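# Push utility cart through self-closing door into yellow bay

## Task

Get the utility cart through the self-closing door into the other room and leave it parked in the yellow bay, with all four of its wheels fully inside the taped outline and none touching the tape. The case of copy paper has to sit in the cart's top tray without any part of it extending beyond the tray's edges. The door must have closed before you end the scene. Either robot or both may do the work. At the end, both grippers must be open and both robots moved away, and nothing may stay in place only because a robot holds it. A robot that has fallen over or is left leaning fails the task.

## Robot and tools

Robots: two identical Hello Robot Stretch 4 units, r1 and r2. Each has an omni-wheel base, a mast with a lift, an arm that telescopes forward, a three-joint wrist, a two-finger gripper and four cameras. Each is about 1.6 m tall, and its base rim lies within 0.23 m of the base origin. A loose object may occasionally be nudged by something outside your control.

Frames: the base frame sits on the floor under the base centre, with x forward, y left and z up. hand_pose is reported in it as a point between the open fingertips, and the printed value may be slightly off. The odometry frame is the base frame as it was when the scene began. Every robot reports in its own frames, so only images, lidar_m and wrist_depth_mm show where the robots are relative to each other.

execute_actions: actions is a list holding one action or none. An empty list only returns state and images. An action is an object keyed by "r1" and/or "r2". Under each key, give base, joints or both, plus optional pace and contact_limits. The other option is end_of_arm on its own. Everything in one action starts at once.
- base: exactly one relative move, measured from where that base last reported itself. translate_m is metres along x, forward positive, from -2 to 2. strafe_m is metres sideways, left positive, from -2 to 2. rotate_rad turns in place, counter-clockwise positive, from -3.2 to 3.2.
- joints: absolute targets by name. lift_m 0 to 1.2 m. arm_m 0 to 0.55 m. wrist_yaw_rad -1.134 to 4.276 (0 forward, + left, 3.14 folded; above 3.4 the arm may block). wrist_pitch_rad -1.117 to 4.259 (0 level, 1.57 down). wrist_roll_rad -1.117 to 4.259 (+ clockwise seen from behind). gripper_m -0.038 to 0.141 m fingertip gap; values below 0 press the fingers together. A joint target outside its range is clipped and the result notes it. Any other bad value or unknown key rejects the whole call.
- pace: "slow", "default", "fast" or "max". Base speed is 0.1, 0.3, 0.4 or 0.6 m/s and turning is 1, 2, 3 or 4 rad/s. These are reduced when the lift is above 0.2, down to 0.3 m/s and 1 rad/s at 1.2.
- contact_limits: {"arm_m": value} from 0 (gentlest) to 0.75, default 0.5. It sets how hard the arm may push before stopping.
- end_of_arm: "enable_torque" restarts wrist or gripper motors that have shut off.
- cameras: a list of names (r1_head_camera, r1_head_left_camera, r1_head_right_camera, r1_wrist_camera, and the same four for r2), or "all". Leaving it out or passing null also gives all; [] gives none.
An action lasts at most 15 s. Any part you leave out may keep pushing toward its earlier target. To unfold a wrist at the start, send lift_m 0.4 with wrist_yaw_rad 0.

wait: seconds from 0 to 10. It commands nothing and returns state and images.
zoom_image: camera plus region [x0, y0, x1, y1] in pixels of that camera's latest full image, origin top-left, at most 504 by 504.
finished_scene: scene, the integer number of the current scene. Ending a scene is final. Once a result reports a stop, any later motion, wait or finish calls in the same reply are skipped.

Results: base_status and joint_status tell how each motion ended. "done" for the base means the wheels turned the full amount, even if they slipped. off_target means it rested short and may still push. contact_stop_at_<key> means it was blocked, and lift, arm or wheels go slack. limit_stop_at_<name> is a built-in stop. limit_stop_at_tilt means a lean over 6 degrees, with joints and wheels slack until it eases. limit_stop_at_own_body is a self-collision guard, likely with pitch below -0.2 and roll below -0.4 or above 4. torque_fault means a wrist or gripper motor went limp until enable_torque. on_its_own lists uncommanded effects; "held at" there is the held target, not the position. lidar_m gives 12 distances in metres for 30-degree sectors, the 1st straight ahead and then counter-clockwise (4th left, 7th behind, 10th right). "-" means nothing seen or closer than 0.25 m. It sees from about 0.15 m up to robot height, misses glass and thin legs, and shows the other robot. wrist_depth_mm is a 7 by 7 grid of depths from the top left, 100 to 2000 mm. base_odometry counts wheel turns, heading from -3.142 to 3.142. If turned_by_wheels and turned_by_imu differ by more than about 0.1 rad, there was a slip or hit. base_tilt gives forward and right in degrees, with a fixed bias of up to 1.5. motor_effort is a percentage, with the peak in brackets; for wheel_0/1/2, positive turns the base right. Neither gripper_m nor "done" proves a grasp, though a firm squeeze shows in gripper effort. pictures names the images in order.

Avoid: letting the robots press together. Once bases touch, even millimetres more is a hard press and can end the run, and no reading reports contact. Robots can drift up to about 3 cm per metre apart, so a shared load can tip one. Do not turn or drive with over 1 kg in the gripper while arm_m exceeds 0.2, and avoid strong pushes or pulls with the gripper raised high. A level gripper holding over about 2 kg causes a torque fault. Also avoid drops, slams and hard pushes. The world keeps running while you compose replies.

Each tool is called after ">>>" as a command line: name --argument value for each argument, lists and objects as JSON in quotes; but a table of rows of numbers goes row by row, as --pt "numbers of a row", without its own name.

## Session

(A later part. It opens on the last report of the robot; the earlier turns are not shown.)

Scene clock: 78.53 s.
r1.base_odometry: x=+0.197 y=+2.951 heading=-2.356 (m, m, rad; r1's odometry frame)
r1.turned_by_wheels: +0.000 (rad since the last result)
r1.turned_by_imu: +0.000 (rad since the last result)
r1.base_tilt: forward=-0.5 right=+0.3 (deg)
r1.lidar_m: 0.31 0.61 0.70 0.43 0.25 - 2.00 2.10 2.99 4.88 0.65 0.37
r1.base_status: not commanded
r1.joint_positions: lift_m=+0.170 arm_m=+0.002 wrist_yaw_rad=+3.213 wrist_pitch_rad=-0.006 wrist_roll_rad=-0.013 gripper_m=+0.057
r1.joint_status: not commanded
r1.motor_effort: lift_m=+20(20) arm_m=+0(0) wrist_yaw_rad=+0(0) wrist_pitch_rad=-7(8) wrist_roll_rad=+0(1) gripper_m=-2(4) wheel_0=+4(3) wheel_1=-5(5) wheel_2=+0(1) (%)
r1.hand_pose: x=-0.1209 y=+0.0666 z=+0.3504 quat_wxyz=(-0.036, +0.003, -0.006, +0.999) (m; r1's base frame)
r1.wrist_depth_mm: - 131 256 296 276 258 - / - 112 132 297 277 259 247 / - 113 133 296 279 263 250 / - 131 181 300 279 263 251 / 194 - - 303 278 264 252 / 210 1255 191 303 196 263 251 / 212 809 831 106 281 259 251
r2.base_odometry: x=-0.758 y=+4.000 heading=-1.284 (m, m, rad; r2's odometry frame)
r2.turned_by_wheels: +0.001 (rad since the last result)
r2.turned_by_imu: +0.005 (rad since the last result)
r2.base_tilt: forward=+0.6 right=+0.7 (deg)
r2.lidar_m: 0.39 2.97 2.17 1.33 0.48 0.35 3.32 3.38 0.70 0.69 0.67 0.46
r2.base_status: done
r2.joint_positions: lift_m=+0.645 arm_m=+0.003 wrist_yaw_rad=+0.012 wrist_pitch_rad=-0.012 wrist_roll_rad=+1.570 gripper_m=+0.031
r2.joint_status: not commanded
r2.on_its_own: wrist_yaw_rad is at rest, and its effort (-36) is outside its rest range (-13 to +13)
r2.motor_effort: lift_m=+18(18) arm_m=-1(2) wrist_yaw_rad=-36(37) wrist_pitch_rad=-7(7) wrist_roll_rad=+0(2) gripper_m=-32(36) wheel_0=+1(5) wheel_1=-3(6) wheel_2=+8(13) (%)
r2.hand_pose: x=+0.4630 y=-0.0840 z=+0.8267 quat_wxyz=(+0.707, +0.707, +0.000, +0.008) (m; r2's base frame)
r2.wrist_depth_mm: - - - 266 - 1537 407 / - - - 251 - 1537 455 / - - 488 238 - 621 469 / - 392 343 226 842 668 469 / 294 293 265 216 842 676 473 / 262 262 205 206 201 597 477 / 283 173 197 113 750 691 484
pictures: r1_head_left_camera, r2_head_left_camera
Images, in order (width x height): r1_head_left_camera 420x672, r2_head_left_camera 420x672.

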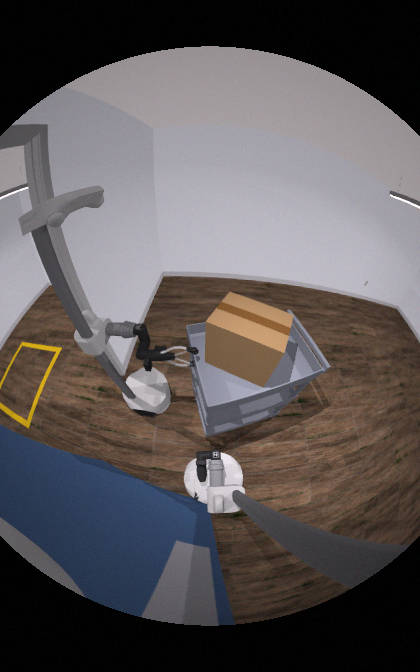

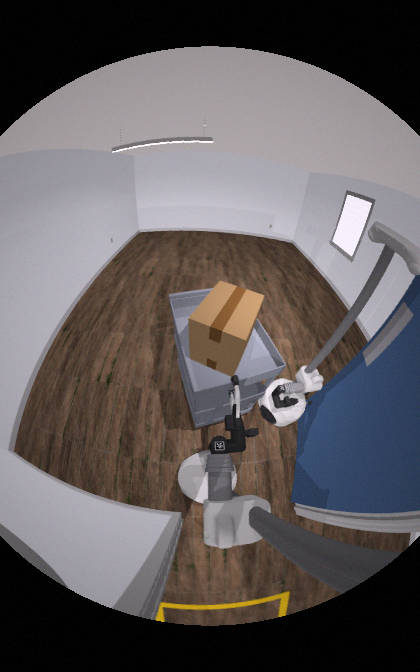

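>>> execute_actions --actions '[{"r2":{"base":{"rotate_rad":0.22},"pace":"slow"}}]' --cameras '[]'

>>> execute_actions --actions '[{"r2":{"base":{"strafe_m":-0.13},"pace":"slow"}}]' --cameras '[]'

>>> execute_actions --actions '[{"r2":{"base":{"translate_m":-0.45},"pace":"slow"}}]' --cameras '["r1_head_left_camera","r2_head_left_camera"]'

Scene clock: 83.53 s.
r1.base_odometry: x=+0.197 y=+2.951 heading=-2.356 (m, m, rad; r1's odometry frame)
r1.turned_by_wheels: +0.000 (rad since the last result)
r1.turned_by_imu: +0.000 (rad since the last result)
r1.base_tilt: forward=-0.4 right=+0.3 (deg)
r1.lidar_m: 0.39 0.63 0.73 0.41 0.25 - 2.00 2.12 2.98 4.89 0.65 0.41
r1.base_status: not commanded
r1.joint_positions: lift_m=+0.170 arm_m=+0.002 wrist_yaw_rad=+3.213 wrist_pitch_rad=-0.006 wrist_roll_rad=-0.013 gripper_m=+0.057
r1.joint_status: not commanded
r1.motor_effort: lift_m=+20(20) arm_m=+0(0) wrist_yaw_rad=+0(0) wrist_pitch_rad=-8(8) wrist_roll_rad=+0(0) gripper_m=-7(6) wheel_0=+3(4) wheel_1=-5(5) wheel_2=+0(0) (%)
r1.hand_pose: x=-0.1209 y=+0.0666 z=+0.3504 quat_wxyz=(-0.036, +0.003, -0.006, +0.999) (m; r1's base frame)
r1.wrist_depth_mm: - 131 258 296 277 259 - / - 113 132 297 277 260 248 / - 113 132 294 278 263 249 / - 131 181 301 279 263 250 / 193 - - 301 279 264 251 / 210 1281 193 303 196 264 250 / 211 798 820 106 281 258 251
r2.base_odometry: x=-0.758 y=+4.001 heading=-1.065 (m, m, rad; r2's odometry frame)
r2.turned_by_wheels: +0.219 (rad since the last result)
r2.turned_by_imu: +0.216 (rad since the last result)
r2.base_tilt: forward=+0.6 right=+0.8 (deg)
r2.lidar_m: 0.42 2.50 2.10 0.72 0.38 0.37 3.28 3.39 0.70 0.73 0.66 0.43
r2.base_status: done
r2.joint_positions: lift_m=+0.645 arm_m=+0.003 wrist_yaw_rad=-0.005 wrist_pitch_rad=-0.012 wrist_roll_rad=+1.570 gripper_m=+0.031
r2.joint_status: not commanded
r2.on_its_own: wrist_yaw_rad is at rest, and its effort (+14) is outside its rest range (-13 to +13)
r2.motor_effort: lift_m=+18(18) arm_m=-2(2) wrist_yaw_rad=+14(74) wrist_pitch_rad=-6(7) wrist_roll_rad=-1(2) gripper_m=-29(32) wheel_0=-3(15) wheel_1=-2(7) wheel_2=-6(20) (%)
r2.hand_pose: x=+0.4616 y=-0.0889 z=+0.8269 quat_wxyz=(+0.707, +0.707, -0.006, +0.002) (m; r2's base frame)
r2.wrist_depth_mm: - - 198 199 - 1430 452 / - 418 199 200 788 647 462 / 343 345 200 202 820 661 469 / 291 291 202 202 820 668 469 / 258 259 202 204 820 676 473 / 289 286 203 204 202 603 480 / 384 173 204 113 - 1618 449
pictures: none
No camera images: the call's "cameras" was empty. Leave "cameras" out to get every camera's image.

Scene clock: 85.97 s.
r1.base_odometry: x=+0.197 y=+2.951 heading=-2.356 (m, m, rad; r1's odometry frame)
r1.turned_by_wheels: +0.000 (rad since the last result)
r1.turned_by_imu: +0.000 (rad since the last result)
r1.base_tilt: forward=-0.6 right=+0.5 (deg)
r1.lidar_m: 0.29 0.53 0.57 0.43 0.25 - 2.01 2.10 2.98 4.88 0.61 0.33
r1.base_status: not commanded
r1.joint_positions: lift_m=+0.170 arm_m=+0.002 wrist_yaw_rad=+3.213 wrist_pitch_rad=-0.006 wrist_roll_rad=-0.013 gripper_m=+0.057
r1.joint_status: not commanded
r1.motor_effort: lift_m=+20(20) arm_m=+0(0) wrist_yaw_rad=+0(0) wrist_pitch_rad=-8(8) wrist_roll_rad=+0(1) gripper_m=-5(4) wheel_0=+3(3) wheel_1=-5(5) wheel_2=+0(0) (%)
r1.hand_pose: x=-0.1209 y=+0.0666 z=+0.3504 quat_wxyz=(-0.036, +0.003, -0.006, +0.999) (m; r1's base frame)
r1.wrist_depth_mm: - 131 257 296 274 258 - / - 113 131 298 278 259 246 / - 113 133 294 279 260 248 / - 131 180 300 279 263 249 / 194 - - 301 278 264 251 / 208 1255 192 303 196 263 251 / 211 820 831 106 279 260 252
r2.base_odometry: x=-0.872 y=+3.938 heading=-1.065 (m, m, rad; r2's odometry frame)
r2.turned_by_wheels: +0.001 (rad since the last result)
r2.turned_by_imu: +0.002 (rad since the last result)
r2.base_tilt: forward=+0.6 right=+0.7 (deg)
r2.lidar_m: 0.40 2.63 2.21 0.79 0.46 3.31 3.31 0.71 0.59 0.61 0.56 0.44
r2.base_status: done
r2.joint_positions: lift_m=+0.645 arm_m=+0.003 wrist_yaw_rad=+0.010 wrist_pitch_rad=-0.012 wrist_roll_rad=+1.570 gripper_m=+0.031
r2.joint_status: not commanded
r2.on_its_own: wrist_yaw_rad is at rest, and its effort (-31) is outside its rest range (-13 to +13)
r2.motor_effort: lift_m=+18(18) arm_m=-2(2) wrist_yaw_rad=-31(35) wrist_pitch_rad=-7(7) wrist_roll_rad=+0(0) gripper_m=-27(30) wheel_0=+9(13) wheel_1=-1(10) wheel_2=+1(6) (%)
r2.hand_pose: x=+0.4629 y=-0.0845 z=+0.8268 quat_wxyz=(+0.707, +0.707, -0.001, +0.008) (m; r2's base frame)
r2.wrist_depth_mm: - - 227 227 - 1499 427 / - - 222 222 - 615 462 / - 415 218 217 842 654 466 / 325 325 213 213 842 668 469 / 267 266 208 208 820 668 473 / 271 271 202 204 201 603 477 / 307 173 201 113 - 615 484
pictures: none
No camera images: the call's "cameras" was empty. Leave "cameras" out to get every camera's image.

Scene clock: 91.77 s.
r1.base_odometry: x=+0.197 y=+2.951 heading=-2.356 (m, m, rad; r1's odometry frame)
r1.turned_by_wheels: +0.000 (rad since the last result)
r1.turned_by_imu: +0.000 (rad since the last result)
r1.base_tilt: forward=-0.5 right=+0.1 (deg)
r1.lidar_m: 0.38 0.36 0.40 0.42 0.25 - 2.01 2.11 2.99 4.89 3.76 0.48
r1.base_status: not commanded
r1.joint_positions: lift_m=+0.170 arm_m=+0.002 wrist_yaw_rad=+3.213 wrist_pitch_rad=-0.006 wrist_roll_rad=-0.013 gripper_m=+0.057
r1.joint_status: not commanded
r1.motor_effort: lift_m=+20(20) arm_m=+0(0) wrist_yaw_rad=+0(0) wrist_pitch_rad=-8(8) wrist_roll_rad=+0(1) gripper_m=-5(5) wheel_0=+3(3) wheel_1=-5(5) wheel_2=+0(0) (%)
r1.hand_pose: x=-0.1209 y=+0.0666 z=+0.3504 quat_wxyz=(-0.036, +0.003, -0.006, +0.999) (m; r1's base frame)
r1.wrist_depth_mm: - 131 258 297 277 258 - / - 112 132 294 278 259 248 / - 113 132 294 279 260 248 / - 131 181 300 279 262 250 / 195 - - 301 277 264 251 / 209 1255 193 303 196 264 252 / 211 809 831 106 279 259 252
r2.base_odometry: x=-1.090 y=+4.331 heading=-1.064 (m, m, rad; r2's odometry frame)
r2.turned_by_wheels: +0.001 (rad since the last result)
r2.turned_by_imu: +0.003 (rad since the last result)
r2.base_tilt: forward=+0.5 right=+0.7 (deg)
r2.lidar_m: 0.39 2.75 0.39 0.37 2.65 2.87 2.87 2.87 0.49 0.43 0.55 0.46
r2.base_status: done
r2.joint_positions: lift_m=+0.645 arm_m=+0.003 wrist_yaw_rad=+0.013 wrist_pitch_rad=-0.011 wrist_roll_rad=+1.570 gripper_m=+0.031
r2.joint_status: not commanded
r2.on_its_own: wrist_yaw_rad is at rest, and its effort (-36) is outside its rest range (-13 to +13)
r2.motor_effort: lift_m=+18(18) arm_m=-2(1) wrist_yaw_rad=-36(42) wrist_pitch_rad=-8(8) wrist_roll_rad=-2(1) gripper_m=-32(35) wheel_0=+1(10) wheel_1=-2(7) wheel_2=+8(13) (%)
r2.hand_pose: x=+0.4631 y=-0.0837 z=+0.8266 quat_wxyz=(+0.707, +0.707, +0.001, +0.008) (m; r2's base frame)
r2.wrist_depth_mm: - - - 251 - 1499 415 / - - - 240 - 1464 459 / - 504 436 230 - 621 466 / 384 362 324 222 854 668 473 / 282 281 258 213 831 668 473 / 263 264 203 205 201 597 477 / 290 174 197 113 750 661 480
pictures: r1_head_left_camera, r2_head_left_camera
Images, in order (width x height): r1_head_left_camera 420x672, r2_head_left_camera 420x672.

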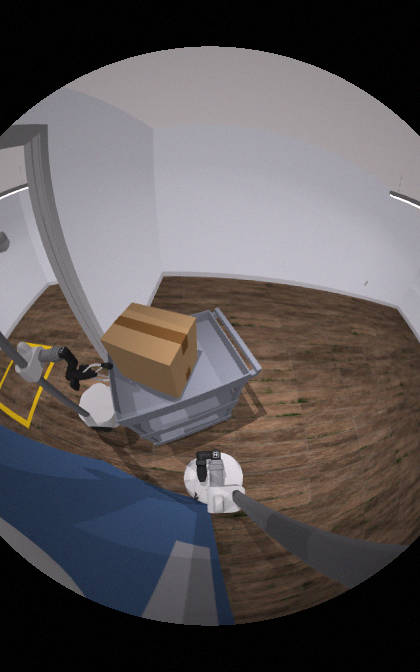

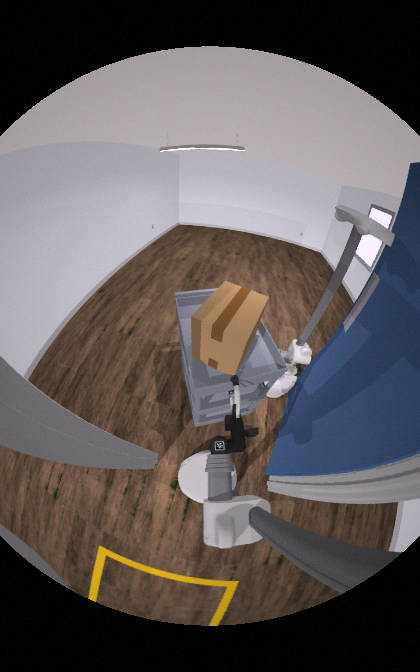

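>>> execute_actions --actions '[{"r2":{"joints":{"gripper_m":0.135,"lift_m":0.652}}}]' --cameras '[]'

>>> execute_actions --actions '[{"r2":{"base":{"strafe_m":-0.12},"joints":{"arm_m":0.04}}}]' --cameras '["r2_wrist_camera"]'

>>> execute_actions --actions '[{"r2":{"joints":{"gripper_m":0.03,"lift_m":0.645}}}]' --cameras '["r2_wrist_camera"]'

>>> execute_actions --actions '[{"r2":{"base":{"translate_m":-0.3},"pace":"slow"}}]' --cameras '["r1_head_left_camera","r2_head_left_camera"]'

Scene clock: 99.10 s.
r1.base_odometry: x=+0.197 y=+2.951 heading=-2.356 (m, m, rad; r1's odometry frame)
r1.turned_by_wheels: +0.000 (rad since the last result)
r1.turned_by_imu: +0.000 (rad since the last result)
r1.base_tilt: forward=-0.5 right=+0.3 (deg)
r1.lidar_m: 0.37 0.36 0.41 0.41 0.25 - 2.00 2.12 3.00 4.89 3.76 0.48
r1.base_status: not commanded
r1.joint_positions: lift_m=+0.170 arm_m=+0.002 wrist_yaw_rad=+3.213 wrist_pitch_rad=-0.006 wrist_roll_rad=-0.013 gripper_m=+0.057
r1.joint_status: not commanded
r1.motor_effort: lift_m=+20(20) arm_m=+0(0) wrist_yaw_rad=+1(0) wrist_pitch_rad=-7(7) wrist_roll_rad=-1(1) gripper_m=-4(7) wheel_0=+4(3) wheel_1=-5(5) wheel_2=+0(0) (%)
r1.hand_pose: x=-0.1209 y=+0.0666 z=+0.3504 quat_wxyz=(-0.036, +0.003, -0.006, +0.999) (m; r1's base frame)
r1.wrist_depth_mm: - 131 258 297 276 259 - / - 113 132 297 277 260 248 / - 113 133 294 278 262 250 / - 131 180 300 281 262 251 / 195 - - 301 279 264 249 / 211 1281 192 301 195 264 251 / 211 820 831 106 281 259 251
r2.base_odometry: x=-1.090 y=+4.331 heading=-1.065 (m, m, rad; r2's odometry frame)
r2.turned_by_wheels: +0.000 (rad since the last result)
r2.turned_by_imu: +0.000 (rad since the last result)
r2.base_tilt: forward=+0.6 right=+0.8 (deg)
r2.lidar_m: 0.40 2.74 0.37 0.38 2.65 2.88 2.87 2.87 0.48 0.42 0.53 0.46
r2.base_status: not commanded
r2.joint_positions: lift_m=+0.652 arm_m=+0.003 wrist_yaw_rad=+0.000 wrist_pitch_rad=-0.011 wrist_roll_rad=+1.570 gripper_m=+0.135
r2.joint_status: all done
r2.motor_effort: lift_m=+24(26) arm_m=-2(2) wrist_yaw_rad=-1(37) wrist_pitch_rad=-10(27) wrist_roll_rad=-1(3) gripper_m=+1(33) wheel_0=+1(1) wheel_1=-1(2) wheel_2=+1(8) (%)
r2.hand_pose: x=+0.4621 y=-0.0873 z=+0.8330 quat_wxyz=(+0.707, +0.707, -0.004, +0.004) (m; r2's base frame)
r2.wrist_depth_mm: - - - 273 - 1430 415 / - - - 260 - 1537 462 / - - 517 249 - 634 473 / - 394 370 238 866 676 480 / 303 300 287 228 854 683 480 / 276 222 220 219 220 580 484 / 301 304 307 113 768 654 488
pictures: none
No camera images: the call's "cameras" was empty. Leave "cameras" out to get every camera's image.

Scene clock: 100.67 s.
r1.base_odometry: x=+0.197 y=+2.951 heading=-2.356 (m, m, rad; r1's odometry frame)
r1.turned_by_wheels: +0.000 (rad since the last result)
r1.turned_by_imu: +0.000 (rad since the last result)
r1.base_tilt: forward=-0.3 right=+0.4 (deg)
r1.lidar_m: 0.37 0.36 0.40 0.41 0.25 - 1.98 2.11 3.00 4.89 3.75 0.49
r1.base_status: not commanded
r1.joint_positions: lift_m=+0.170 arm_m=+0.002 wrist_yaw_rad=+3.213 wrist_pitch_rad=-0.006 wrist_roll_rad=-0.013 gripper_m=+0.057
r1.joint_status: not commanded
r1.motor_effort: lift_m=+20(20) arm_m=+0(0) wrist_yaw_rad=+0(0) wrist_pitch_rad=-7(8) wrist_roll_rad=+0(1) gripper_m=-5(2) wheel_0=+3(3) wheel_1=-5(5) wheel_2=+0(0) (%)
r1.hand_pose: x=-0.1209 y=+0.0666 z=+0.3504 quat_wxyz=(-0.036, +0.003, -0.006, +0.999) (m; r1's base frame)
r1.wrist_depth_mm: - 131 256 294 277 260 - / - 112 132 297 278 260 246 / - 113 133 296 279 263 248 / - 131 181 300 281 262 250 / 194 - - 301 277 263 251 / 209 1229 192 301 195 265 251 / 211 809 831 106 281 259 252
r2.base_odometry: x=-1.195 y=+4.273 heading=-1.064 (m, m, rad; r2's odometry frame)
r2.turned_by_wheels: +0.000 (rad since the last result)
r2.turned_by_imu: +0.001 (rad since the last result)
r2.base_tilt: forward=+0.6 right=+0.8 (deg)
r2.lidar_m: 0.43 0.42 0.50 0.49 2.79 2.91 2.89 2.72 0.36 0.33 0.41 0.51
r2.base_status: done
r2.joint_positions: lift_m=+0.652 arm_m=+0.039 wrist_yaw_rad=+0.000 wrist_pitch_rad=-0.011 wrist_roll_rad=+1.570 gripper_m=+0.135
r2.joint_status: all done
r2.motor_effort: lift_m=+24(24) arm_m=+5(5) wrist_yaw_rad=-1(3) wrist_pitch_rad=-9(10) wrist_roll_rad=+0(2) gripper_m=-2(0) wheel_0=+2(9) wheel_1=+1(9) wheel_2=+0(5) (%)
r2.hand_pose: x=+0.4985 y=-0.0874 z=+0.8331 quat_wxyz=(+0.707, +0.707, -0.004, +0.004) (m; r2's base frame)
r2.wrist_depth_mm: - - - - - 1537 569 / - - - 253 - 640 268 / - - - 240 272 1397 404 / - - - 230 - 647 473 / - 449 430 222 831 683 480 / - 221 213 212 214 574 484 / 309 298 298 113 - 654 488
pictures: r2_wrist_camera
Images, in order (width x height): r2_wrist_camera 616x392.

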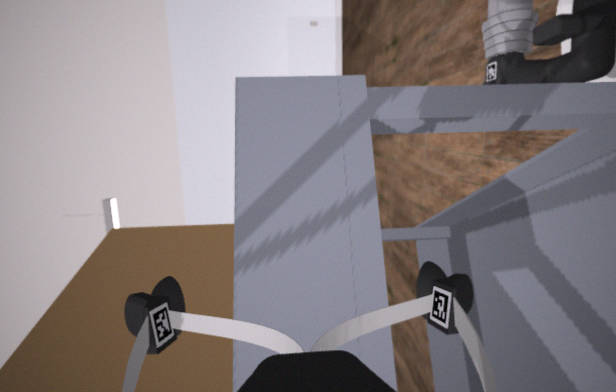

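Scene clock: 102.67 s.
r1.base_odometry: x=+0.197 y=+2.951 heading=-2.356 (m, m, rad; r1's odometry frame)
r1.turned_by_wheels: +0.000 (rad since the last result)
r1.turned_by_imu: +0.000 (rad since the last result)
r1.base_tilt: forward=-0.6 right=+0.4 (deg)
r1.lidar_m: 0.39 0.37 0.41 0.42 0.25 - 2.01 2.11 2.99 4.89 3.74 0.49
r1.base_status: not commanded
r1.joint_positions: lift_m=+0.170 arm_m=+0.002 wrist_yaw_rad=+3.213 wrist_pitch_rad=-0.006 wrist_roll_rad=-0.013 gripper_m=+0.057
r1.joint_status: not commanded
r1.motor_effort: lift_m=+20(20) arm_m=+0(0) wrist_yaw_rad=+0(1) wrist_pitch_rad=-8(8) wrist_roll_rad=-1(0) gripper_m=-6(3) wheel_0=+3(3) wheel_1=-5(5) wheel_2=+0(0) (%)
r1.hand_pose: x=-0.1209 y=+0.0666 z=+0.3504 quat_wxyz=(-0.036, +0.003, -0.006, +0.999) (m; r1's base frame)
r1.wrist_depth_mm: - 131 256 297 277 258 - / - 112 132 296 277 259 248 / - 113 133 297 281 262 249 / - 131 181 301 281 263 251 / 194 - - 303 279 263 253 / 208 1281 193 301 196 265 250 / 211 831 820 106 281 260 250
r2.base_odometry: x=-1.195 y=+4.273 heading=-1.064 (m, m, rad; r2's odometry frame)
r2.turned_by_wheels: +0.000 (rad since the last result)
r2.turned_by_imu: +0.000 (rad since the last result)
r2.base_tilt: forward=+0.6 right=+0.8 (deg)
r2.lidar_m: 0.41 0.41 0.50 0.49 2.79 2.90 2.90 2.73 0.36 0.33 0.41 0.49
r2.base_status: not commanded
r2.joint_positions: lift_m=+0.645 arm_m=+0.040 wrist_yaw_rad=+0.001 wrist_pitch_rad=-0.012 wrist_roll_rad=+1.570 gripper_m=+0.031
r2.joint_status: all done
r2.motor_effort: lift_m=+17(22) arm_m=+1(5) wrist_yaw_rad=-3(15) wrist_pitch_rad=-7(9) wrist_roll_rad=+0(2) gripper_m=-32(30) wheel_0=+2(3) wheel_1=+1(1) wheel_2=+1(2) (%)
r2.hand_pose: x=+0.4993 y=-0.0872 z=+0.8269 quat_wxyz=(+0.707, +0.707, -0.004, +0.004) (m; r2's base frame)
r2.wrist_depth_mm: - - - - - 668 569 / - - - 232 241 243 247 / - - - 222 - 1464 410 / - - 215 213 - 640 466 / - 433 206 204 798 668 477 / 368 351 195 196 195 603 480 / 298 175 187 113 - 691 484
pictures: r2_wrist_camera
Images, in order (width x height): r2_wrist_camera 616x392.

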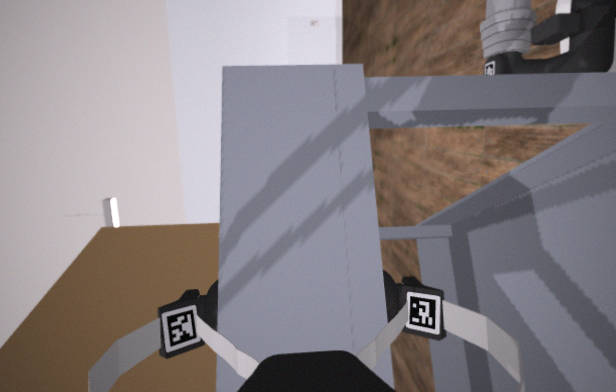

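Scene clock: 106.97 s.
r1.base_odometry: x=+0.197 y=+2.951 heading=-2.356 (m, m, rad; r1's odometry frame)
r1.turned_by_wheels: +0.000 (rad since the last result)
r1.turned_by_imu: +0.000 (rad since the last result)
r1.base_tilt: forward=-0.5 right=+0.2 (deg)
r1.lidar_m: 0.47 0.44 0.48 0.41 0.25 - 2.00 2.12 3.00 4.90 3.73 2.84
r1.base_status: not commanded
r1.joint_positions: lift_m=+0.170 arm_m=+0.002 wrist_yaw_rad=+3.213 wrist_pitch_rad=-0.006 wrist_roll_rad=-0.013 gripper_m=+0.057
r1.joint_status: not commanded
r1.motor_effort: lift_m=+20(20) arm_m=+0(0) wrist_yaw_rad=+0(1) wrist_pitch_rad=-8(7) wrist_roll_rad=+0(1) gripper_m=-2(0) wheel_0=+3(3) wheel_1=-5(5) wheel_2=+0(0) (%)
r1.hand_pose: x=-0.1209 y=+0.0666 z=+0.3504 quat_wxyz=(-0.036, +0.003, -0.006, +0.999) (m; r1's base frame)
r1.wrist_depth_mm: - 131 257 297 277 259 - / - 113 132 296 278 260 248 / - 113 132 296 279 263 248 / - 131 180 300 282 262 249 / 194 - - 301 278 264 251 / 210 1255 193 301 196 264 252 / 212 809 831 106 283 260 252
r2.base_odometry: x=-1.340 y=+4.535 heading=-1.065 (m, m, rad; r2's odometry frame)
r2.turned_by_wheels: -0.001 (rad since the last result)
r2.turned_by_imu: -0.001 (rad since the last result)
r2.base_tilt: forward=+0.6 right=+0.8 (deg)
r2.lidar_m: 0.39 0.39 0.61 2.50 2.84 2.61 2.60 2.66 2.24 0.42 0.35 0.48
r2.base_status: done
r2.joint_positions: lift_m=+0.645 arm_m=+0.040 wrist_yaw_rad=-0.004 wrist_pitch_rad=-0.012 wrist_roll_rad=+1.570 gripper_m=+0.031
r2.joint_status: not commanded
r2.motor_effort: lift_m=+17(17) arm_m=+1(1) wrist_yaw_rad=+10(11) wrist_pitch_rad=-7(7) wrist_roll_rad=-2(2) gripper_m=-31(31) wheel_0=-8(12) wheel_1=-6(7) wheel_2=+2(6) (%)
r2.hand_pose: x=+0.4989 y=-0.0885 z=+0.8268 quat_wxyz=(+0.707, +0.707, -0.005, +0.003) (m; r2's base frame)
r2.wrist_depth_mm: 976 976 976 1008 1008 960 809 / - - - 236 246 249 251 / - - - 225 264 1366 413 / - - - 214 - 668 459 / - 445 207 204 798 668 477 / 375 357 195 196 193 603 477 / 300 174 186 113 - 691 480
pictures: r1_head_left_camera, r2_head_left_camera
Images, in order (width x height): r1_head_left_camera 420x672, r2_head_left_camera 420x672.

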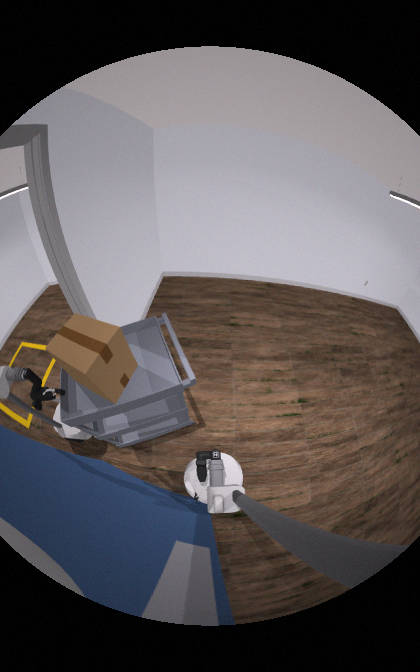

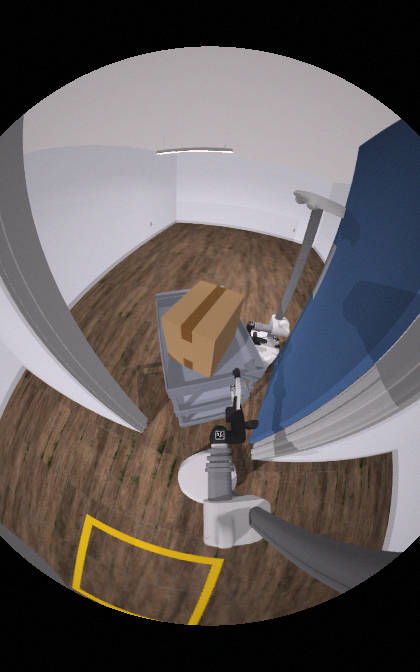

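>>> execute_actions --actions '[{"r2":{"base":{"translate_m":-0.4},"pace":"slow"}}]' --cameras '["r1_head_left_camera","r2_head_left_camera"]'

Scene clock: 115.30 s.
r1.base_odometry: x=+0.197 y=+2.951 heading=-2.356 (m, m, rad; r1's odometry frame)
r1.turned_by_wheels: +0.000 (rad since the last result)
r1.turned_by_imu: +0.000 (rad since the last result)
r1.base_tilt: forward=-0.4 right=+0.3 (deg)
r1.lidar_m: 2.77 0.84 0.63 0.41 0.25 - 2.01 2.11 2.99 4.90 3.73 2.84
r1.base_status: not commanded
r1.joint_positions: lift_m=+0.170 arm_m=+0.002 wrist_yaw_rad=+3.213 wrist_pitch_rad=-0.006 wrist_roll_rad=-0.013 gripper_m=+0.057
r1.joint_status: not commanded
r1.motor_effort: lift_m=+20(20) arm_m=+0(0) wrist_yaw_rad=+0(0) wrist_pitch_rad=-7(8) wrist_roll_rad=+0(0) gripper_m=-3(5) wheel_0=+4(3) wheel_1=-5(5) wheel_2=+0(0) (%)
r1.hand_pose: x=-0.1209 y=+0.0666 z=+0.3504 quat_wxyz=(-0.036, +0.003, -0.006, +0.999) (m; r1's base frame)
r1.wrist_depth_mm: - 131 257 297 277 259 - / - 112 132 297 277 259 247 / - 113 133 296 279 262 250 / - 131 180 300 281 262 249 / 195 - - 303 279 263 249 / 210 1229 192 303 196 263 252 / 211 820 820 106 281 260 251
r2.base_odometry: x=-1.534 y=+4.885 heading=-1.066 (m, m, rad; r2's odometry frame)
r2.turned_by_wheels: -0.001 (rad since the last result)
r2.turned_by_imu: -0.001 (rad since the last result)
r2.base_tilt: forward=+0.6 right=+0.8 (deg)
r2.lidar_m: 0.39 0.39 1.09 2.58 2.63 2.21 2.22 2.51 2.14 1.29 0.69 0.48
r2.base_status: done
r2.joint_positions: lift_m=+0.645 arm_m=+0.040 wrist_yaw_rad=-0.003 wrist_pitch_rad=-0.012 wrist_roll_rad=+1.570 gripper_m=+0.031
r2.joint_status: not commanded
r2.motor_effort: lift_m=+17(17) arm_m=+1(1) wrist_yaw_rad=+8(10) wrist_pitch_rad=-7(7) wrist_roll_rad=-1(2) gripper_m=-31(30) wheel_0=-8(11) wheel_1=-4(8) wheel_2=+1(14) (%)
r2.hand_pose: x=+0.4989 y=-0.0884 z=+0.8268 quat_wxyz=(+0.707, +0.707, -0.005, +0.003) (m; r2's base frame)
r2.wrist_depth_mm: 399 407 410 415 418 427 433 / 1308 - 1366 239 249 251 254 / - - - 226 1281 1255 407 / - - - 215 - 647 459 / - 449 208 205 798 668 473 / 392 362 195 196 194 603 480 / 301 174 185 113 - 683 480
pictures: r1_head_left_camera, r2_head_left_camera
Images, in order (width x height): r1_head_left_camera 420x672, r2_head_left_camera 420x672.

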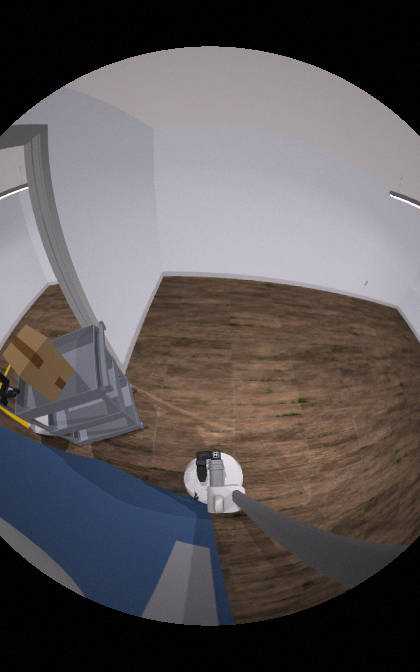

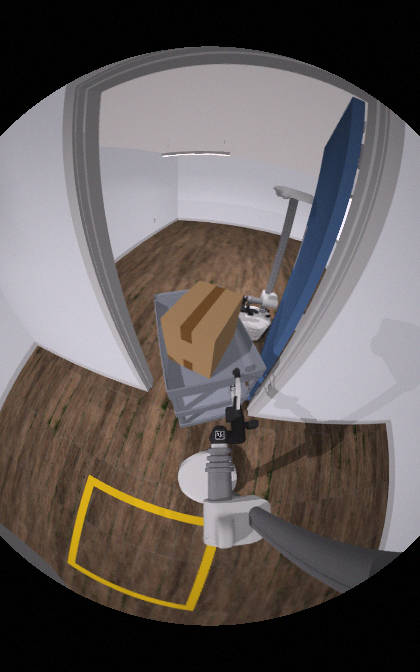

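>>> execute_actions --actions '[{"r2":{"base":{"translate_m":-0.65},"pace":"slow"}}]' --cameras '["r1_head_left_camera","r2_head_left_camera"]'

Scene clock: 124.83 s.
r1.base_odometry: x=+0.197 y=+2.951 heading=-2.356 (m, m, rad; r1's odometry frame)
r1.turned_by_wheels: +0.000 (rad since the last result)
r1.turned_by_imu: +0.000 (rad since the last result)
r1.base_tilt: forward=-0.3 right=+0.3 (deg)
r1.lidar_m: 2.76 1.25 1.18 0.43 0.25 - 1.98 2.12 3.00 4.89 3.74 2.85
r1.base_status: not commanded
r1.joint_positions: lift_m=+0.170 arm_m=+0.002 wrist_yaw_rad=+3.213 wrist_pitch_rad=-0.006 wrist_roll_rad=-0.013 gripper_m=+0.057
r1.joint_status: not commanded
r1.motor_effort: lift_m=+20(20) arm_m=+0(0) wrist_yaw_rad=+0(0) wrist_pitch_rad=-8(8) wrist_roll_rad=+0(0) gripper_m=-4(2) wheel_0=+3(3) wheel_1=-5(5) wheel_2=+0(0) (%)
r1.hand_pose: x=-0.1209 y=+0.0666 z=+0.3504 quat_wxyz=(-0.036, +0.003, -0.006, +0.999) (m; r1's base frame)
r1.wrist_depth_mm: - 131 256 296 277 257 - / - 112 132 297 277 259 247 / - 113 132 298 278 262 249 / - 131 180 301 279 263 249 / 193 - - 301 279 264 251 / 209 1255 193 301 196 264 253 / 212 831 831 106 281 258 251
r2.base_odometry: x=-1.848 y=+5.454 heading=-1.067 (m, m, rad; r2's odometry frame)
r2.turned_by_wheels: -0.001 (rad since the last result)
r2.turned_by_imu: -0.001 (rad since the last result)
r2.base_tilt: forward=+0.6 right=+0.8 (deg)
r2.lidar_m: 0.40 0.39 2.27 2.73 1.90 1.59 1.58 1.80 2.00 1.97 1.44 0.48
r2.base_status: done
r2.joint_positions: lift_m=+0.645 arm_m=+0.040 wrist_yaw_rad=-0.001 wrist_pitch_rad=-0.012 wrist_roll_rad=+1.570 gripper_m=+0.031
r2.joint_status: not commanded
r2.motor_effort: lift_m=+17(17) arm_m=+1(1) wrist_yaw_rad=+2(9) wrist_pitch_rad=-7(7) wrist_roll_rad=-2(1) gripper_m=-30(31) wheel_0=-7(12) wheel_1=-4(8) wheel_2=+3(7) (%)
r2.hand_pose: x=+0.4991 y=-0.0877 z=+0.8268 quat_wxyz=(+0.707, +0.707, -0.004, +0.004) (m; r2's base frame)
r2.wrist_depth_mm: 854 866 878 878 891 904 904 / 866 891 878 240 250 253 255 / 1008 1042 891 228 1808 1366 404 / - - - 216 - 1366 459 / - 452 208 206 809 668 473 / 394 362 195 196 193 603 477 / 301 175 186 113 - 691 480
pictures: r1_head_left_camera, r2_head_left_camera
Images, in order (width x height): r1_head_left_camera 420x672, r2_head_left_camera 420x672.

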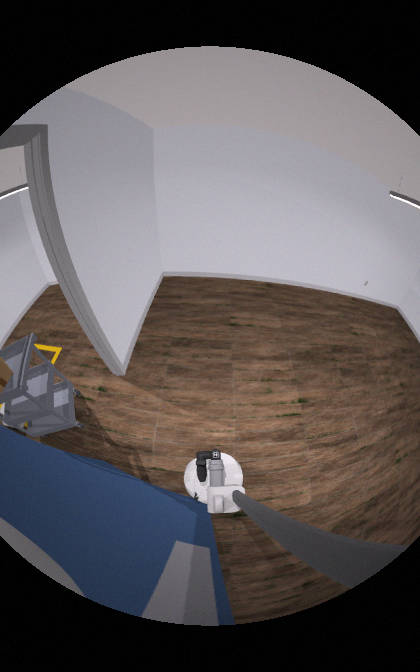

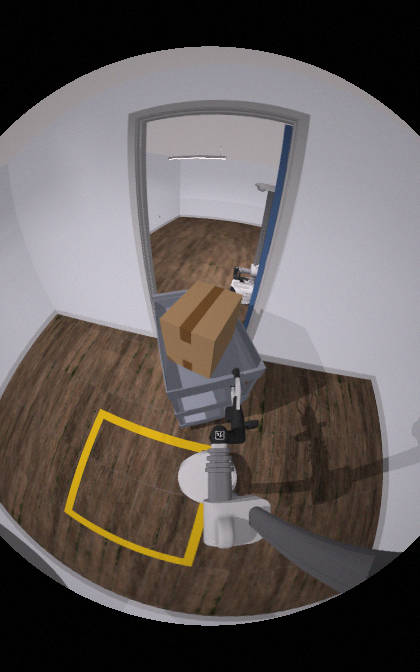

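>>> execute_actions --actions '[{"r1":{"base":{"strafe_m":-0.5}},"r2":{"base":{"strafe_m":0.45},"pace":"slow"}}]' --cameras '[]'

>>> execute_actions --actions '[{"r2":{"base":{"rotate_rad":-0.35},"pace":"slow"}}]' --cameras '["r2_head_left_camera"]'

>>> execute_actions --actions '[{"r2":{"base":{"translate_m":-0.5}}}]' --cameras '["r2_head_left_camera"]'

Scene clock: 134.03 s.
r1.base_odometry: x=-0.157 y=+3.305 heading=-2.356 (m, m, rad; r1's odometry frame)
r1.turned_by_wheels: +0.000 (rad since the last result)
r1.turned_by_imu: -0.002 (rad since the last result)
r1.base_tilt: forward=-0.6 right=+0.2 (deg)
r1.lidar_m: 2.74 1.89 0.94 1.15 1.51 2.06 1.99 2.14 3.02 4.40 3.70 2.82
r1.base_status: done
r1.joint_positions: lift_m=+0.170 arm_m=+0.002 wrist_yaw_rad=+3.213 wrist_pitch_rad=-0.006 wrist_roll_rad=-0.013 gripper_m=+0.057
r1.joint_status: not commanded
r1.motor_effort: lift_m=+20(20) arm_m=+0(0) wrist_yaw_rad=+0(1) wrist_pitch_rad=-8(8) wrist_roll_rad=+1(0) gripper_m=-5(4) wheel_0=+3(13) wheel_1=+1(12) wheel_2=+1(3) (%)
r1.hand_pose: x=-0.1209 y=+0.0666 z=+0.3504 quat_wxyz=(-0.036, +0.003, -0.006, +0.999) (m; r1's base frame)
r1.wrist_depth_mm: - 131 258 - - - 1863 / - 113 132 - - - - / - 113 133 - - - 1921 / - 132 180 - - - 1863 / 195 - - - - - 1808 / 209 1229 191 1205 196 1138 1042 / 212 809 820 107 809 750 778
r2.base_odometry: x=-1.454 y=+5.671 heading=-1.067 (m, m, rad; r2's odometry frame)
r2.turned_by_wheels: -0.001 (rad since the last result)
r2.turned_by_imu: -0.003 (rad since the last result)
r2.base_tilt: forward=+0.6 right=+0.8 (deg)
r2.lidar_m: 0.45 0.55 2.30 2.29 1.79 1.48 1.48 1.66 2.44 2.43 1.55 0.44
r2.base_status: done
r2.joint_positions: lift_m=+0.645 arm_m=+0.040 wrist_yaw_rad=-0.007 wrist_pitch_rad=-0.011 wrist_roll_rad=+1.569 gripper_m=+0.031
r2.joint_status: not commanded
r2.on_its_own: wrist_yaw_rad is at rest, and its effort (+18) is outside its rest range (-13 to +13)
r2.motor_effort: lift_m=+17(17) arm_m=+1(1) wrist_yaw_rad=+18(49) wrist_pitch_rad=-10(9) wrist_roll_rad=+0(1) gripper_m=-28(30) wheel_0=-7(16) wheel_1=+3(4) wheel_2=-6(6) (%)
r2.hand_pose: x=+0.4986 y=-0.0893 z=+0.8266 quat_wxyz=(+0.708, +0.707, -0.006, +0.001) (m; r2's base frame)
r2.wrist_depth_mm: 1098 1098 152 153 157 165 931 / 1229 1229 158 159 163 574 436 / 1336 394 165 166 768 661 466 / 362 355 173 174 809 661 469 / 327 327 182 182 842 668 473 / 300 301 189 191 191 603 477 / 279 174 198 113 1138 569 480
pictures: none
No camera images: the call's "cameras" was empty. Leave "cameras" out to get every camera's image.

Scene clock: 135.50 s.
r1.base_odometry: x=-0.157 y=+3.305 heading=-2.356 (m, m, rad; r1's odometry frame)
r1.turned_by_wheels: +0.000 (rad since the last result)
r1.turned_by_imu: +0.000 (rad since the last result)
r1.base_tilt: forward=-0.5 right=+0.3 (deg)
r1.lidar_m: 2.74 1.91 1.23 1.31 1.50 2.06 2.02 2.11 3.00 4.38 3.72 2.82
r1.base_status: not commanded
r1.joint_positions: lift_m=+0.170 arm_m=+0.002 wrist_yaw_rad=+3.213 wrist_pitch_rad=-0.006 wrist_roll_rad=-0.013 gripper_m=+0.057
r1.joint_status: not commanded
r1.motor_effort: lift_m=+20(20) arm_m=+0(0) wrist_yaw_rad=-1(0) wrist_pitch_rad=-8(7) wrist_roll_rad=+0(0) gripper_m=-5(5) wheel_0=+3(3) wheel_1=+0(0) wheel_2=+0(1) (%)
r1.hand_pose: x=-0.1209 y=+0.0666 z=+0.3504 quat_wxyz=(-0.036, +0.003, -0.006, +0.999) (m; r1's base frame)
r1.wrist_depth_mm: - 131 257 - - - 1921 / - 112 132 - - - - / - 113 133 - - - 1983 / - 131 181 - - - 1921 / 194 - - - - - 1756 / 209 1255 192 1229 196 1098 1042 / 211 809 831 106 798 759 768
r2.base_odometry: x=-1.454 y=+5.671 heading=-1.416 (m, m, rad; r2's odometry frame)
r2.turned_by_wheels: -0.349 (rad since the last result)
r2.turned_by_imu: -0.344 (rad since the last result)
r2.base_tilt: forward=+0.6 right=+0.7 (deg)
r2.lidar_m: 0.39 0.40 1.66 2.30 2.33 1.63 1.47 1.49 1.86 2.42 2.17 0.48
r2.base_status: done
r2.joint_positions: lift_m=+0.645 arm_m=+0.040 wrist_yaw_rad=+0.000 wrist_pitch_rad=-0.011 wrist_roll_rad=+1.571 gripper_m=+0.031
r2.joint_status: not commanded
r2.motor_effort: lift_m=+17(17) arm_m=+1(1) wrist_yaw_rad=-2(61) wrist_pitch_rad=-10(12) wrist_roll_rad=-3(3) gripper_m=-28(32) wheel_0=+6(15) wheel_1=+5(8) wheel_2=+2(18) (%)
r2.hand_pose: x=+0.4992 y=-0.0874 z=+0.8265 quat_wxyz=(+0.707, +0.707, -0.004, +0.004) (m; r2's base frame)
r2.wrist_depth_mm: 1160 1160 1160 1160 1182 1205 1060 / 1118 1118 1138 233 243 245 248 / 1098 1118 224 222 1160 1182 415 / 1182 1182 213 211 1255 668 459 / 1205 442 204 202 798 676 473 / 370 353 192 193 193 597 477 / 298 174 186 113 1366 691 480
pictures: r2_head_left_camera
Images, in order (width x height): r2_head_left_camera 420x672.

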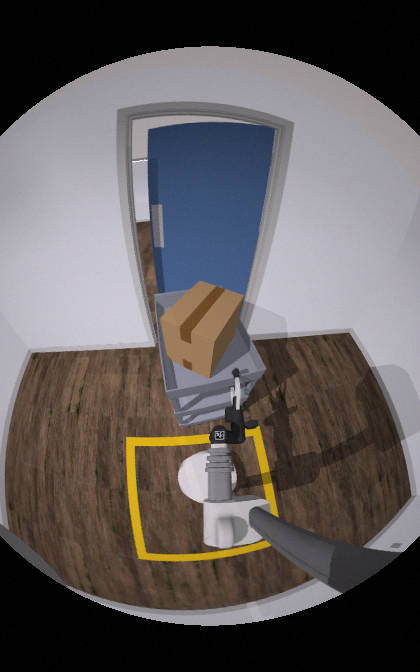

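Scene clock: 138.67 s.
r1.base_odometry: x=-0.157 y=+3.305 heading=-2.356 (m, m, rad; r1's odometry frame)
r1.turned_by_wheels: +0.000 (rad since the last result)
r1.turned_by_imu: +0.000 (rad since the last result)
r1.base_tilt: forward=-0.4 right=+0.2 (deg)
r1.lidar_m: 2.74 1.92 1.44 1.41 1.51 2.05 2.01 2.15 3.03 4.39 3.69 2.81
r1.base_status: not commanded
r1.joint_positions: lift_m=+0.170 arm_m=+0.002 wrist_yaw_rad=+3.213 wrist_pitch_rad=-0.006 wrist_roll_rad=-0.013 gripper_m=+0.057
r1.joint_status: not commanded
r1.motor_effort: lift_m=+20(20) arm_m=+0(0) wrist_yaw_rad=+0(0) wrist_pitch_rad=-8(8) wrist_roll_rad=+1(0) gripper_m=-3(7) wheel_0=+3(4) wheel_1=+0(0) wheel_2=+0(0) (%)
r1.hand_pose: x=-0.1209 y=+0.0666 z=+0.3504 quat_wxyz=(-0.036, +0.003, -0.006, +0.999) (m; r1's base frame)
r1.wrist_depth_mm: - 131 258 - - - 1808 / - 112 132 - - - - / - 113 133 - - - 1921 / - 131 180 - - - 1983 / 195 - - - - - 1708 / 209 1229 193 1182 196 1098 1060 / 212 820 820 106 798 759 768
r2.base_odometry: x=-1.530 y=+6.165 heading=-1.417 (m, m, rad; r2's odometry frame)
r2.turned_by_wheels: -0.001 (rad since the last result)
r2.turned_by_imu: -0.001 (rad since the last result)
r2.base_tilt: forward=+0.6 right=+0.8 (deg)
r2.lidar_m: 0.42 0.43 2.29 2.23 1.64 1.09 0.98 1.01 1.26 2.49 2.52 0.48
r2.base_status: done
r2.joint_positions: lift_m=+0.645 arm_m=+0.040 wrist_yaw_rad=-0.007 wrist_pitch_rad=-0.010 wrist_roll_rad=+1.571 gripper_m=+0.031
r2.joint_status: not commanded
r2.on_its_own: wrist_yaw_rad is at rest, and its effort (+20) is outside its rest range (-13 to +13)
r2.motor_effort: lift_m=+18(18) arm_m=-1(1) wrist_yaw_rad=+20(38) wrist_pitch_rad=-11(12) wrist_roll_rad=-1(5) gripper_m=-27(33) wheel_0=-7(10) wheel_1=-4(8) wheel_2=-2(13) (%)
r2.hand_pose: x=+0.4989 y=-0.0894 z=+0.8264 quat_wxyz=(+0.707, +0.707, -0.006, +0.001) (m; r2's base frame)
r2.wrist_depth_mm: 1661 1661 1756 1756 1756 1499 1060 / 1661 1661 214 213 224 228 229 / 1576 1576 208 208 1661 1537 436 / 1618 1618 203 203 809 661 469 / 1576 397 199 198 809 661 473 / 334 336 192 193 193 603 477 / 289 174 189 113 1118 683 480
pictures: r2_head_left_camera
Images, in order (width x height): r2_head_left_camera 420x672.

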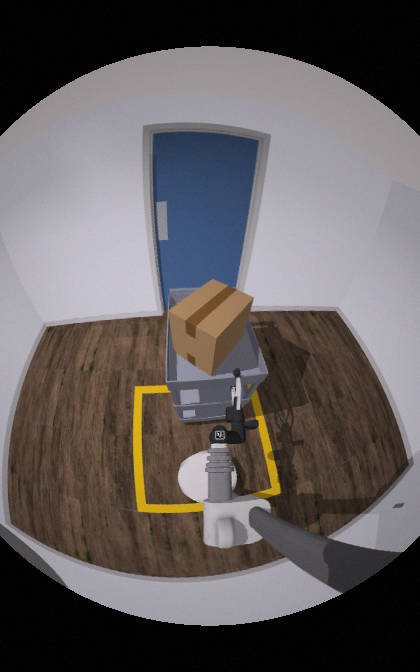

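>>> execute_actions --actions '[{"r2":{"base":{"translate_m":-0.4},"joints":{"arm_m":0.003}}}]' --cameras '["r2_head_left_camera","r2_head_right_camera"]'

>>> execute_actions --actions '[{"r2":{"joints":{"gripper_m":0.141,"lift_m":0.652}}}]' --cameras '[]'

>>> execute_actions --actions '[{"r2":{"base":{"translate_m":-0.22}}}]' --cameras '[]'

>>> execute_actions --actions '[{"r2":{"base":{"strafe_m":-0.6},"pace":"fast"}}]' --cameras '["r2_head_right_camera","r2_head_camera"]'

Scene clock: 145.67 s.
r1.base_odometry: x=-0.157 y=+3.305 heading=-2.356 (m, m, rad; r1's odometry frame)
r1.turned_by_wheels: +0.000 (rad since the last result)
r1.turned_by_imu: +0.000 (rad since the last result)
r1.base_tilt: forward=-0.5 right=+0.5 (deg)
r1.lidar_m: 2.74 1.92 1.44 1.41 1.50 2.07 2.00 2.14 3.02 4.39 3.72 2.83
r1.base_status: not commanded
r1.joint_positions: lift_m=+0.170 arm_m=+0.002 wrist_yaw_rad=+3.213 wrist_pitch_rad=-0.006 wrist_roll_rad=-0.013 gripper_m=+0.057
r1.joint_status: not commanded
r1.motor_effort: lift_m=+20(20) arm_m=+0(0) wrist_yaw_rad=+0(0) wrist_pitch_rad=-7(7) wrist_roll_rad=-1(0) gripper_m=-5(7) wheel_0=+3(3) wheel_1=+0(0) wheel_2=+0(0) (%)
r1.hand_pose: x=-0.1209 y=+0.0666 z=+0.3504 quat_wxyz=(-0.036, +0.003, -0.006, +0.999) (m; r1's base frame)
r1.wrist_depth_mm: - 131 257 - - - 1863 / - 112 132 - - - - / - 113 133 - - - 1921 / - 131 181 - - - 1921 / 195 - - - - - 1808 / 210 1229 192 1229 196 1078 1060 / 211 809 820 106 798 750 778
r2.base_odometry: x=-1.592 y=+6.560 heading=-1.417 (m, m, rad; r2's odometry frame)
r2.turned_by_wheels: +0.000 (rad since the last result)
r2.turned_by_imu: +0.003 (rad since the last result)
r2.base_tilt: forward=+0.6 right=+0.8 (deg)
r2.lidar_m: 0.42 0.44 2.38 2.18 0.99 0.65 0.58 0.60 0.75 1.60 2.57 0.44
r2.base_status: done
r2.joint_positions: lift_m=+0.645 arm_m=+0.004 wrist_yaw_rad=+0.002 wrist_pitch_rad=-0.011 wrist_roll_rad=+1.570 gripper_m=+0.031
r2.joint_status: all done
r2.motor_effort: lift_m=+18(18) arm_m=-5(14) wrist_yaw_rad=-7(49) wrist_pitch_rad=-8(11) wrist_roll_rad=-3(3) gripper_m=-29(36) wheel_0=-2(13) wheel_1=-2(11) wheel_2=+2(19) (%)
r2.hand_pose: x=+0.4634 y=-0.0869 z=+0.8267 quat_wxyz=(+0.707, +0.707, -0.003, +0.005) (m; r2's base frame)
r2.wrist_depth_mm: - - - - - 1430 1042 / - - 191 192 201 204 206 / - - 191 193 798 654 455 / 1983 418 192 193 820 668 473 / 384 362 192 193 809 668 473 / 320 320 192 194 196 597 477 / 285 174 193 113 798 668 484
pictures: r2_head_left_camera, r2_head_right_camera
Images, in order (width x height): r2_head_left_camera 420x672, r2_head_right_camera 420x672.

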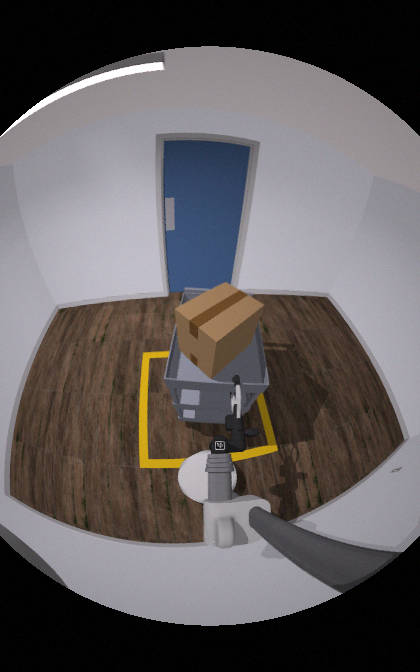

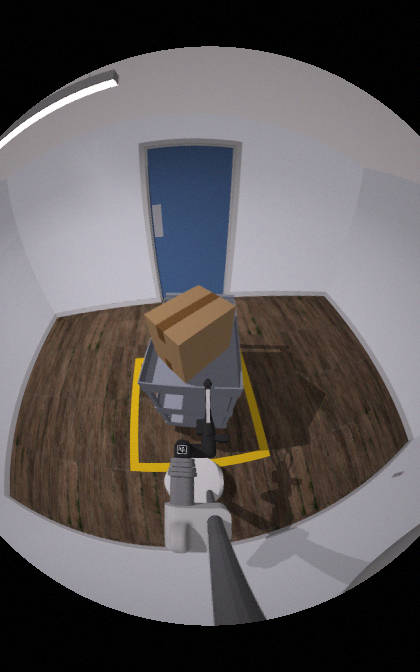

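Scene clock: 147.77 s.
r1.base_odometry: x=-0.157 y=+3.305 heading=-2.356 (m, m, rad; r1's odometry frame)
r1.turned_by_wheels: +0.000 (rad since the last result)
r1.turned_by_imu: +0.000 (rad since the last result)
r1.base_tilt: forward=-0.5 right=+0.3 (deg)
r1.lidar_m: 2.75 1.92 1.45 1.40 1.49 2.04 2.00 2.13 3.01 4.40 3.74 2.82
r1.base_status: not commanded
r1.joint_positions: lift_m=+0.170 arm_m=+0.002 wrist_yaw_rad=+3.213 wrist_pitch_rad=-0.006 wrist_roll_rad=-0.013 gripper_m=+0.057
r1.joint_status: not commanded
r1.motor_effort: lift_m=+20(20) arm_m=+0(0) wrist_yaw_rad=-1(0) wrist_pitch_rad=-8(8) wrist_roll_rad=+1(0) gripper_m=-5(3) wheel_0=+3(3) wheel_1=+0(0) wheel_2=+0(0) (%)
r1.hand_pose: x=-0.1209 y=+0.0666 z=+0.3504 quat_wxyz=(-0.036, +0.003, -0.006, +0.999) (m; r1's base frame)
r1.wrist_depth_mm: - 131 256 - - - 1921 / - 112 132 - - - - / - 113 133 - - - 1921 / - 131 181 - - - 1863 / 195 - - - - - 1808 / 210 1255 192 1229 195 1138 1042 / 212 809 820 106 809 750 778
r2.base_odometry: x=-1.592 y=+6.560 heading=-1.418 (m, m, rad; r2's odometry frame)
r2.turned_by_wheels: +0.000 (rad since the last result)
r2.turned_by_imu: +0.000 (rad since the last result)
r2.base_tilt: forward=+0.6 right=+0.8 (deg)
r2.lidar_m: 0.43 0.45 2.37 2.17 0.99 0.65 0.60 0.60 0.76 1.57 2.56 0.45
r2.base_status: not commanded
r2.joint_positions: lift_m=+0.652 arm_m=+0.003 wrist_yaw_rad=+0.000 wrist_pitch_rad=-0.011 wrist_roll_rad=+1.570 gripper_m=+0.141
r2.joint_status: all done
r2.motor_effort: lift_m=+24(26) arm_m=-2(5) wrist_yaw_rad=-1(5) wrist_pitch_rad=-10(31) wrist_roll_rad=-1(1) gripper_m=+1(27) wheel_0=-2(2) wheel_1=-2(2) wheel_2=+1(2) (%)
r2.hand_pose: x=+0.4627 y=-0.0874 z=+0.8330 quat_wxyz=(+0.707, +0.707, -0.004, +0.004) (m; r2's base frame)
r2.wrist_depth_mm: - - - - - 1537 1060 / - - - 205 213 216 219 / - - - 205 788 715 466 / 1983 436 410 206 820 676 480 / 1863 375 357 206 820 691 480 / 336 211 204 206 208 574 488 / 296 289 289 113 809 654 492
pictures: none
No camera images: the call's "cameras" was empty. Leave "cameras" out to get every camera's image.

Scene clock: 149.93 s.
r1.base_odometry: x=-0.157 y=+3.305 heading=-2.356 (m, m, rad; r1's odometry frame)
r1.turned_by_wheels: +0.000 (rad since the last result)
r1.turned_by_imu: +0.000 (rad since the last result)
r1.base_tilt: forward=-0.5 right=+0.2 (deg)
r1.lidar_m: 2.75 1.92 1.44 1.41 1.51 2.07 2.00 2.13 3.03 4.38 3.72 2.81
r1.base_status: not commanded
r1.joint_positions: lift_m=+0.170 arm_m=+0.002 wrist_yaw_rad=+3.213 wrist_pitch_rad=-0.006 wrist_roll_rad=-0.013 gripper_m=+0.057
r1.joint_status: not commanded
r1.motor_effort: lift_m=+20(20) arm_m=+0(0) wrist_yaw_rad=-1(0) wrist_pitch_rad=-7(8) wrist_roll_rad=+0(1) gripper_m=-5(5) wheel_0=+3(3) wheel_1=+0(0) wheel_2=+0(0) (%)
r1.hand_pose: x=-0.1209 y=+0.0666 z=+0.3504 quat_wxyz=(-0.036, +0.003, -0.006, +0.999) (m; r1's base frame)
r1.wrist_depth_mm: - 131 257 - - - 1921 / - 112 132 - - - - / - 113 133 - - - 1921 / - 131 181 - - - 1983 / 194 - - - - - 1808 / 209 1229 193 1205 196 1118 1078 / 213 809 809 106 788 741 768
r2.base_odometry: x=-1.625 y=+6.778 heading=-1.418 (m, m, rad; r2's odometry frame)
r2.turned_by_wheels: +0.000 (rad since the last result)
r2.turned_by_imu: +0.000 (rad since the last result)
r2.base_tilt: forward=+0.6 right=+0.8 (deg)
r2.lidar_m: 0.63 0.67 2.34 2.16 0.64 0.42 0.38 0.38 0.48 1.03 2.62 0.65
r2.base_status: done
r2.joint_positions: lift_m=+0.652 arm_m=+0.003 wrist_yaw_rad=+0.000 wrist_pitch_rad=-0.011 wrist_roll_rad=+1.570 gripper_m=+0.141
r2.joint_status: not commanded
r2.motor_effort: lift_m=+23(24) arm_m=-2(2) wrist_yaw_rad=-1(0) wrist_pitch_rad=-9(10) wrist_roll_rad=-3(1) gripper_m=+2(1) wheel_0=-4(11) wheel_1=-1(5) wheel_2=+1(4) (%)
r2.hand_pose: x=+0.4627 y=-0.0874 z=+0.8331 quat_wxyz=(+0.707, +0.707, -0.004, +0.004) (m; r2's base frame)
r2.wrist_depth_mm: - - - - - 1576 1078 / - - - - - 1537 1078 / - - - 424 976 634 439 / - - 661 424 1042 676 439 / - - 574 424 1042 676 439 / - 212 500 424 976 574 442 / - 517 525 113 - 661 442
pictures: none
No camera images: the call's "cameras" was empty. Leave "cameras" out to get every camera's image.

Scene clock: 152.60 s.
r1.base_odometry: x=-0.157 y=+3.305 heading=-2.356 (m, m, rad; r1's odometry frame)
r1.turned_by_wheels: +0.000 (rad since the last result)
r1.turned_by_imu: +0.000 (rad since the last result)
r1.base_tilt: forward=-0.5 right=+0.4 (deg)
r1.lidar_m: 2.75 1.93 1.46 1.40 1.51 2.07 2.00 2.14 3.01 4.41 3.72 2.81
r1.base_status: not commanded
r1.joint_positions: lift_m=+0.170 arm_m=+0.002 wrist_yaw_rad=+3.213 wrist_pitch_rad=-0.006 wrist_roll_rad=-0.013 gripper_m=+0.057
r1.joint_status: not commanded
r1.motor_effort: lift_m=+20(20) arm_m=+0(0) wrist_yaw_rad=+0(0) wrist_pitch_rad=-7(8) wrist_roll_rad=+0(1) gripper_m=-4(4) wheel_0=+3(3) wheel_1=+0(0) wheel_2=+0(0) (%)
r1.hand_pose: x=-0.1209 y=+0.0666 z=+0.3504 quat_wxyz=(-0.036, +0.003, -0.006, +0.999) (m; r1's base frame)
r1.wrist_depth_mm: - 131 257 - - - 1983 / - 112 132 - - - - / - 113 132 - - - 1863 / - 131 181 - - - 1921 / 193 - - - - - 1756 / 209 1229 191 1205 196 1118 1060 / 211 809 820 106 798 750 768
r2.base_odometry: x=-2.218 y=+6.686 heading=-1.418 (m, m, rad; r2's odometry frame)
r2.turned_by_wheels: +0.000 (rad since the last result)
r2.turned_by_imu: +0.000 (rad since the last result)
r2.base_tilt: forward=+0.6 right=+0.8 (deg)
r2.lidar_m: 1.31 0.73 0.95 2.45 0.53 0.33 0.29 0.30 0.37 0.80 2.02 2.52
r2.base_status: done
r2.joint_positions: lift_m=+0.652 arm_m=+0.003 wrist_yaw_rad=+0.000 wrist_pitch_rad=-0.011 wrist_roll_rad=+1.570 gripper_m=+0.141
r2.joint_status: not commanded
r2.motor_effort: lift_m=+23(23) arm_m=-2(2) wrist_yaw_rad=-1(1) wrist_pitch_rad=-9(9) wrist_roll_rad=-3(0) gripper_m=+1(1) wheel_0=-2(12) wheel_1=+2(15) wheel_2=+0(3) (%)
r2.hand_pose: x=+0.4627 y=-0.0874 z=+0.8331 quat_wxyz=(+0.707, +0.707, -0.004, +0.004) (m; r2's base frame)
r2.wrist_depth_mm: - - - - - 1499 1042 / - - - - - 1537 1078 / - - - - - 1537 1060 / - - - - - 1576 1078 / - - - - - 1576 1098 / - 211 - - - 1336 1118 / - - - 113 - 1430 1060
pictures: r2_head_camera, r2_head_right_camera
Images, in order (width x height): r2_head_camera 420x560, r2_head_right_camera 420x672.

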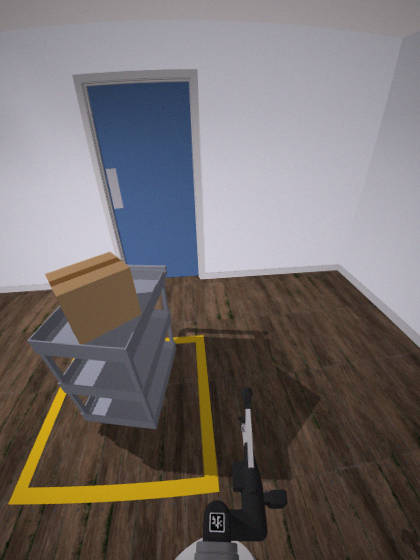

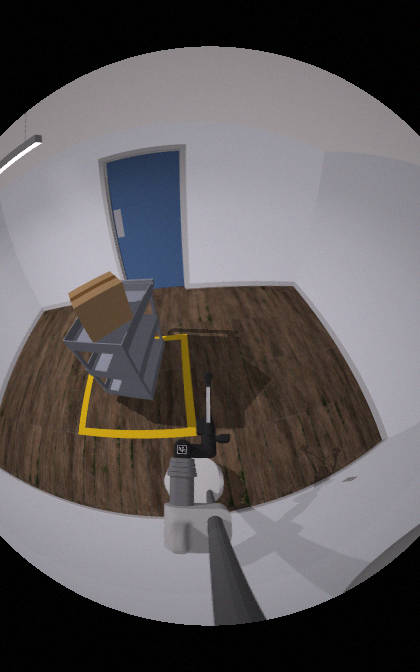

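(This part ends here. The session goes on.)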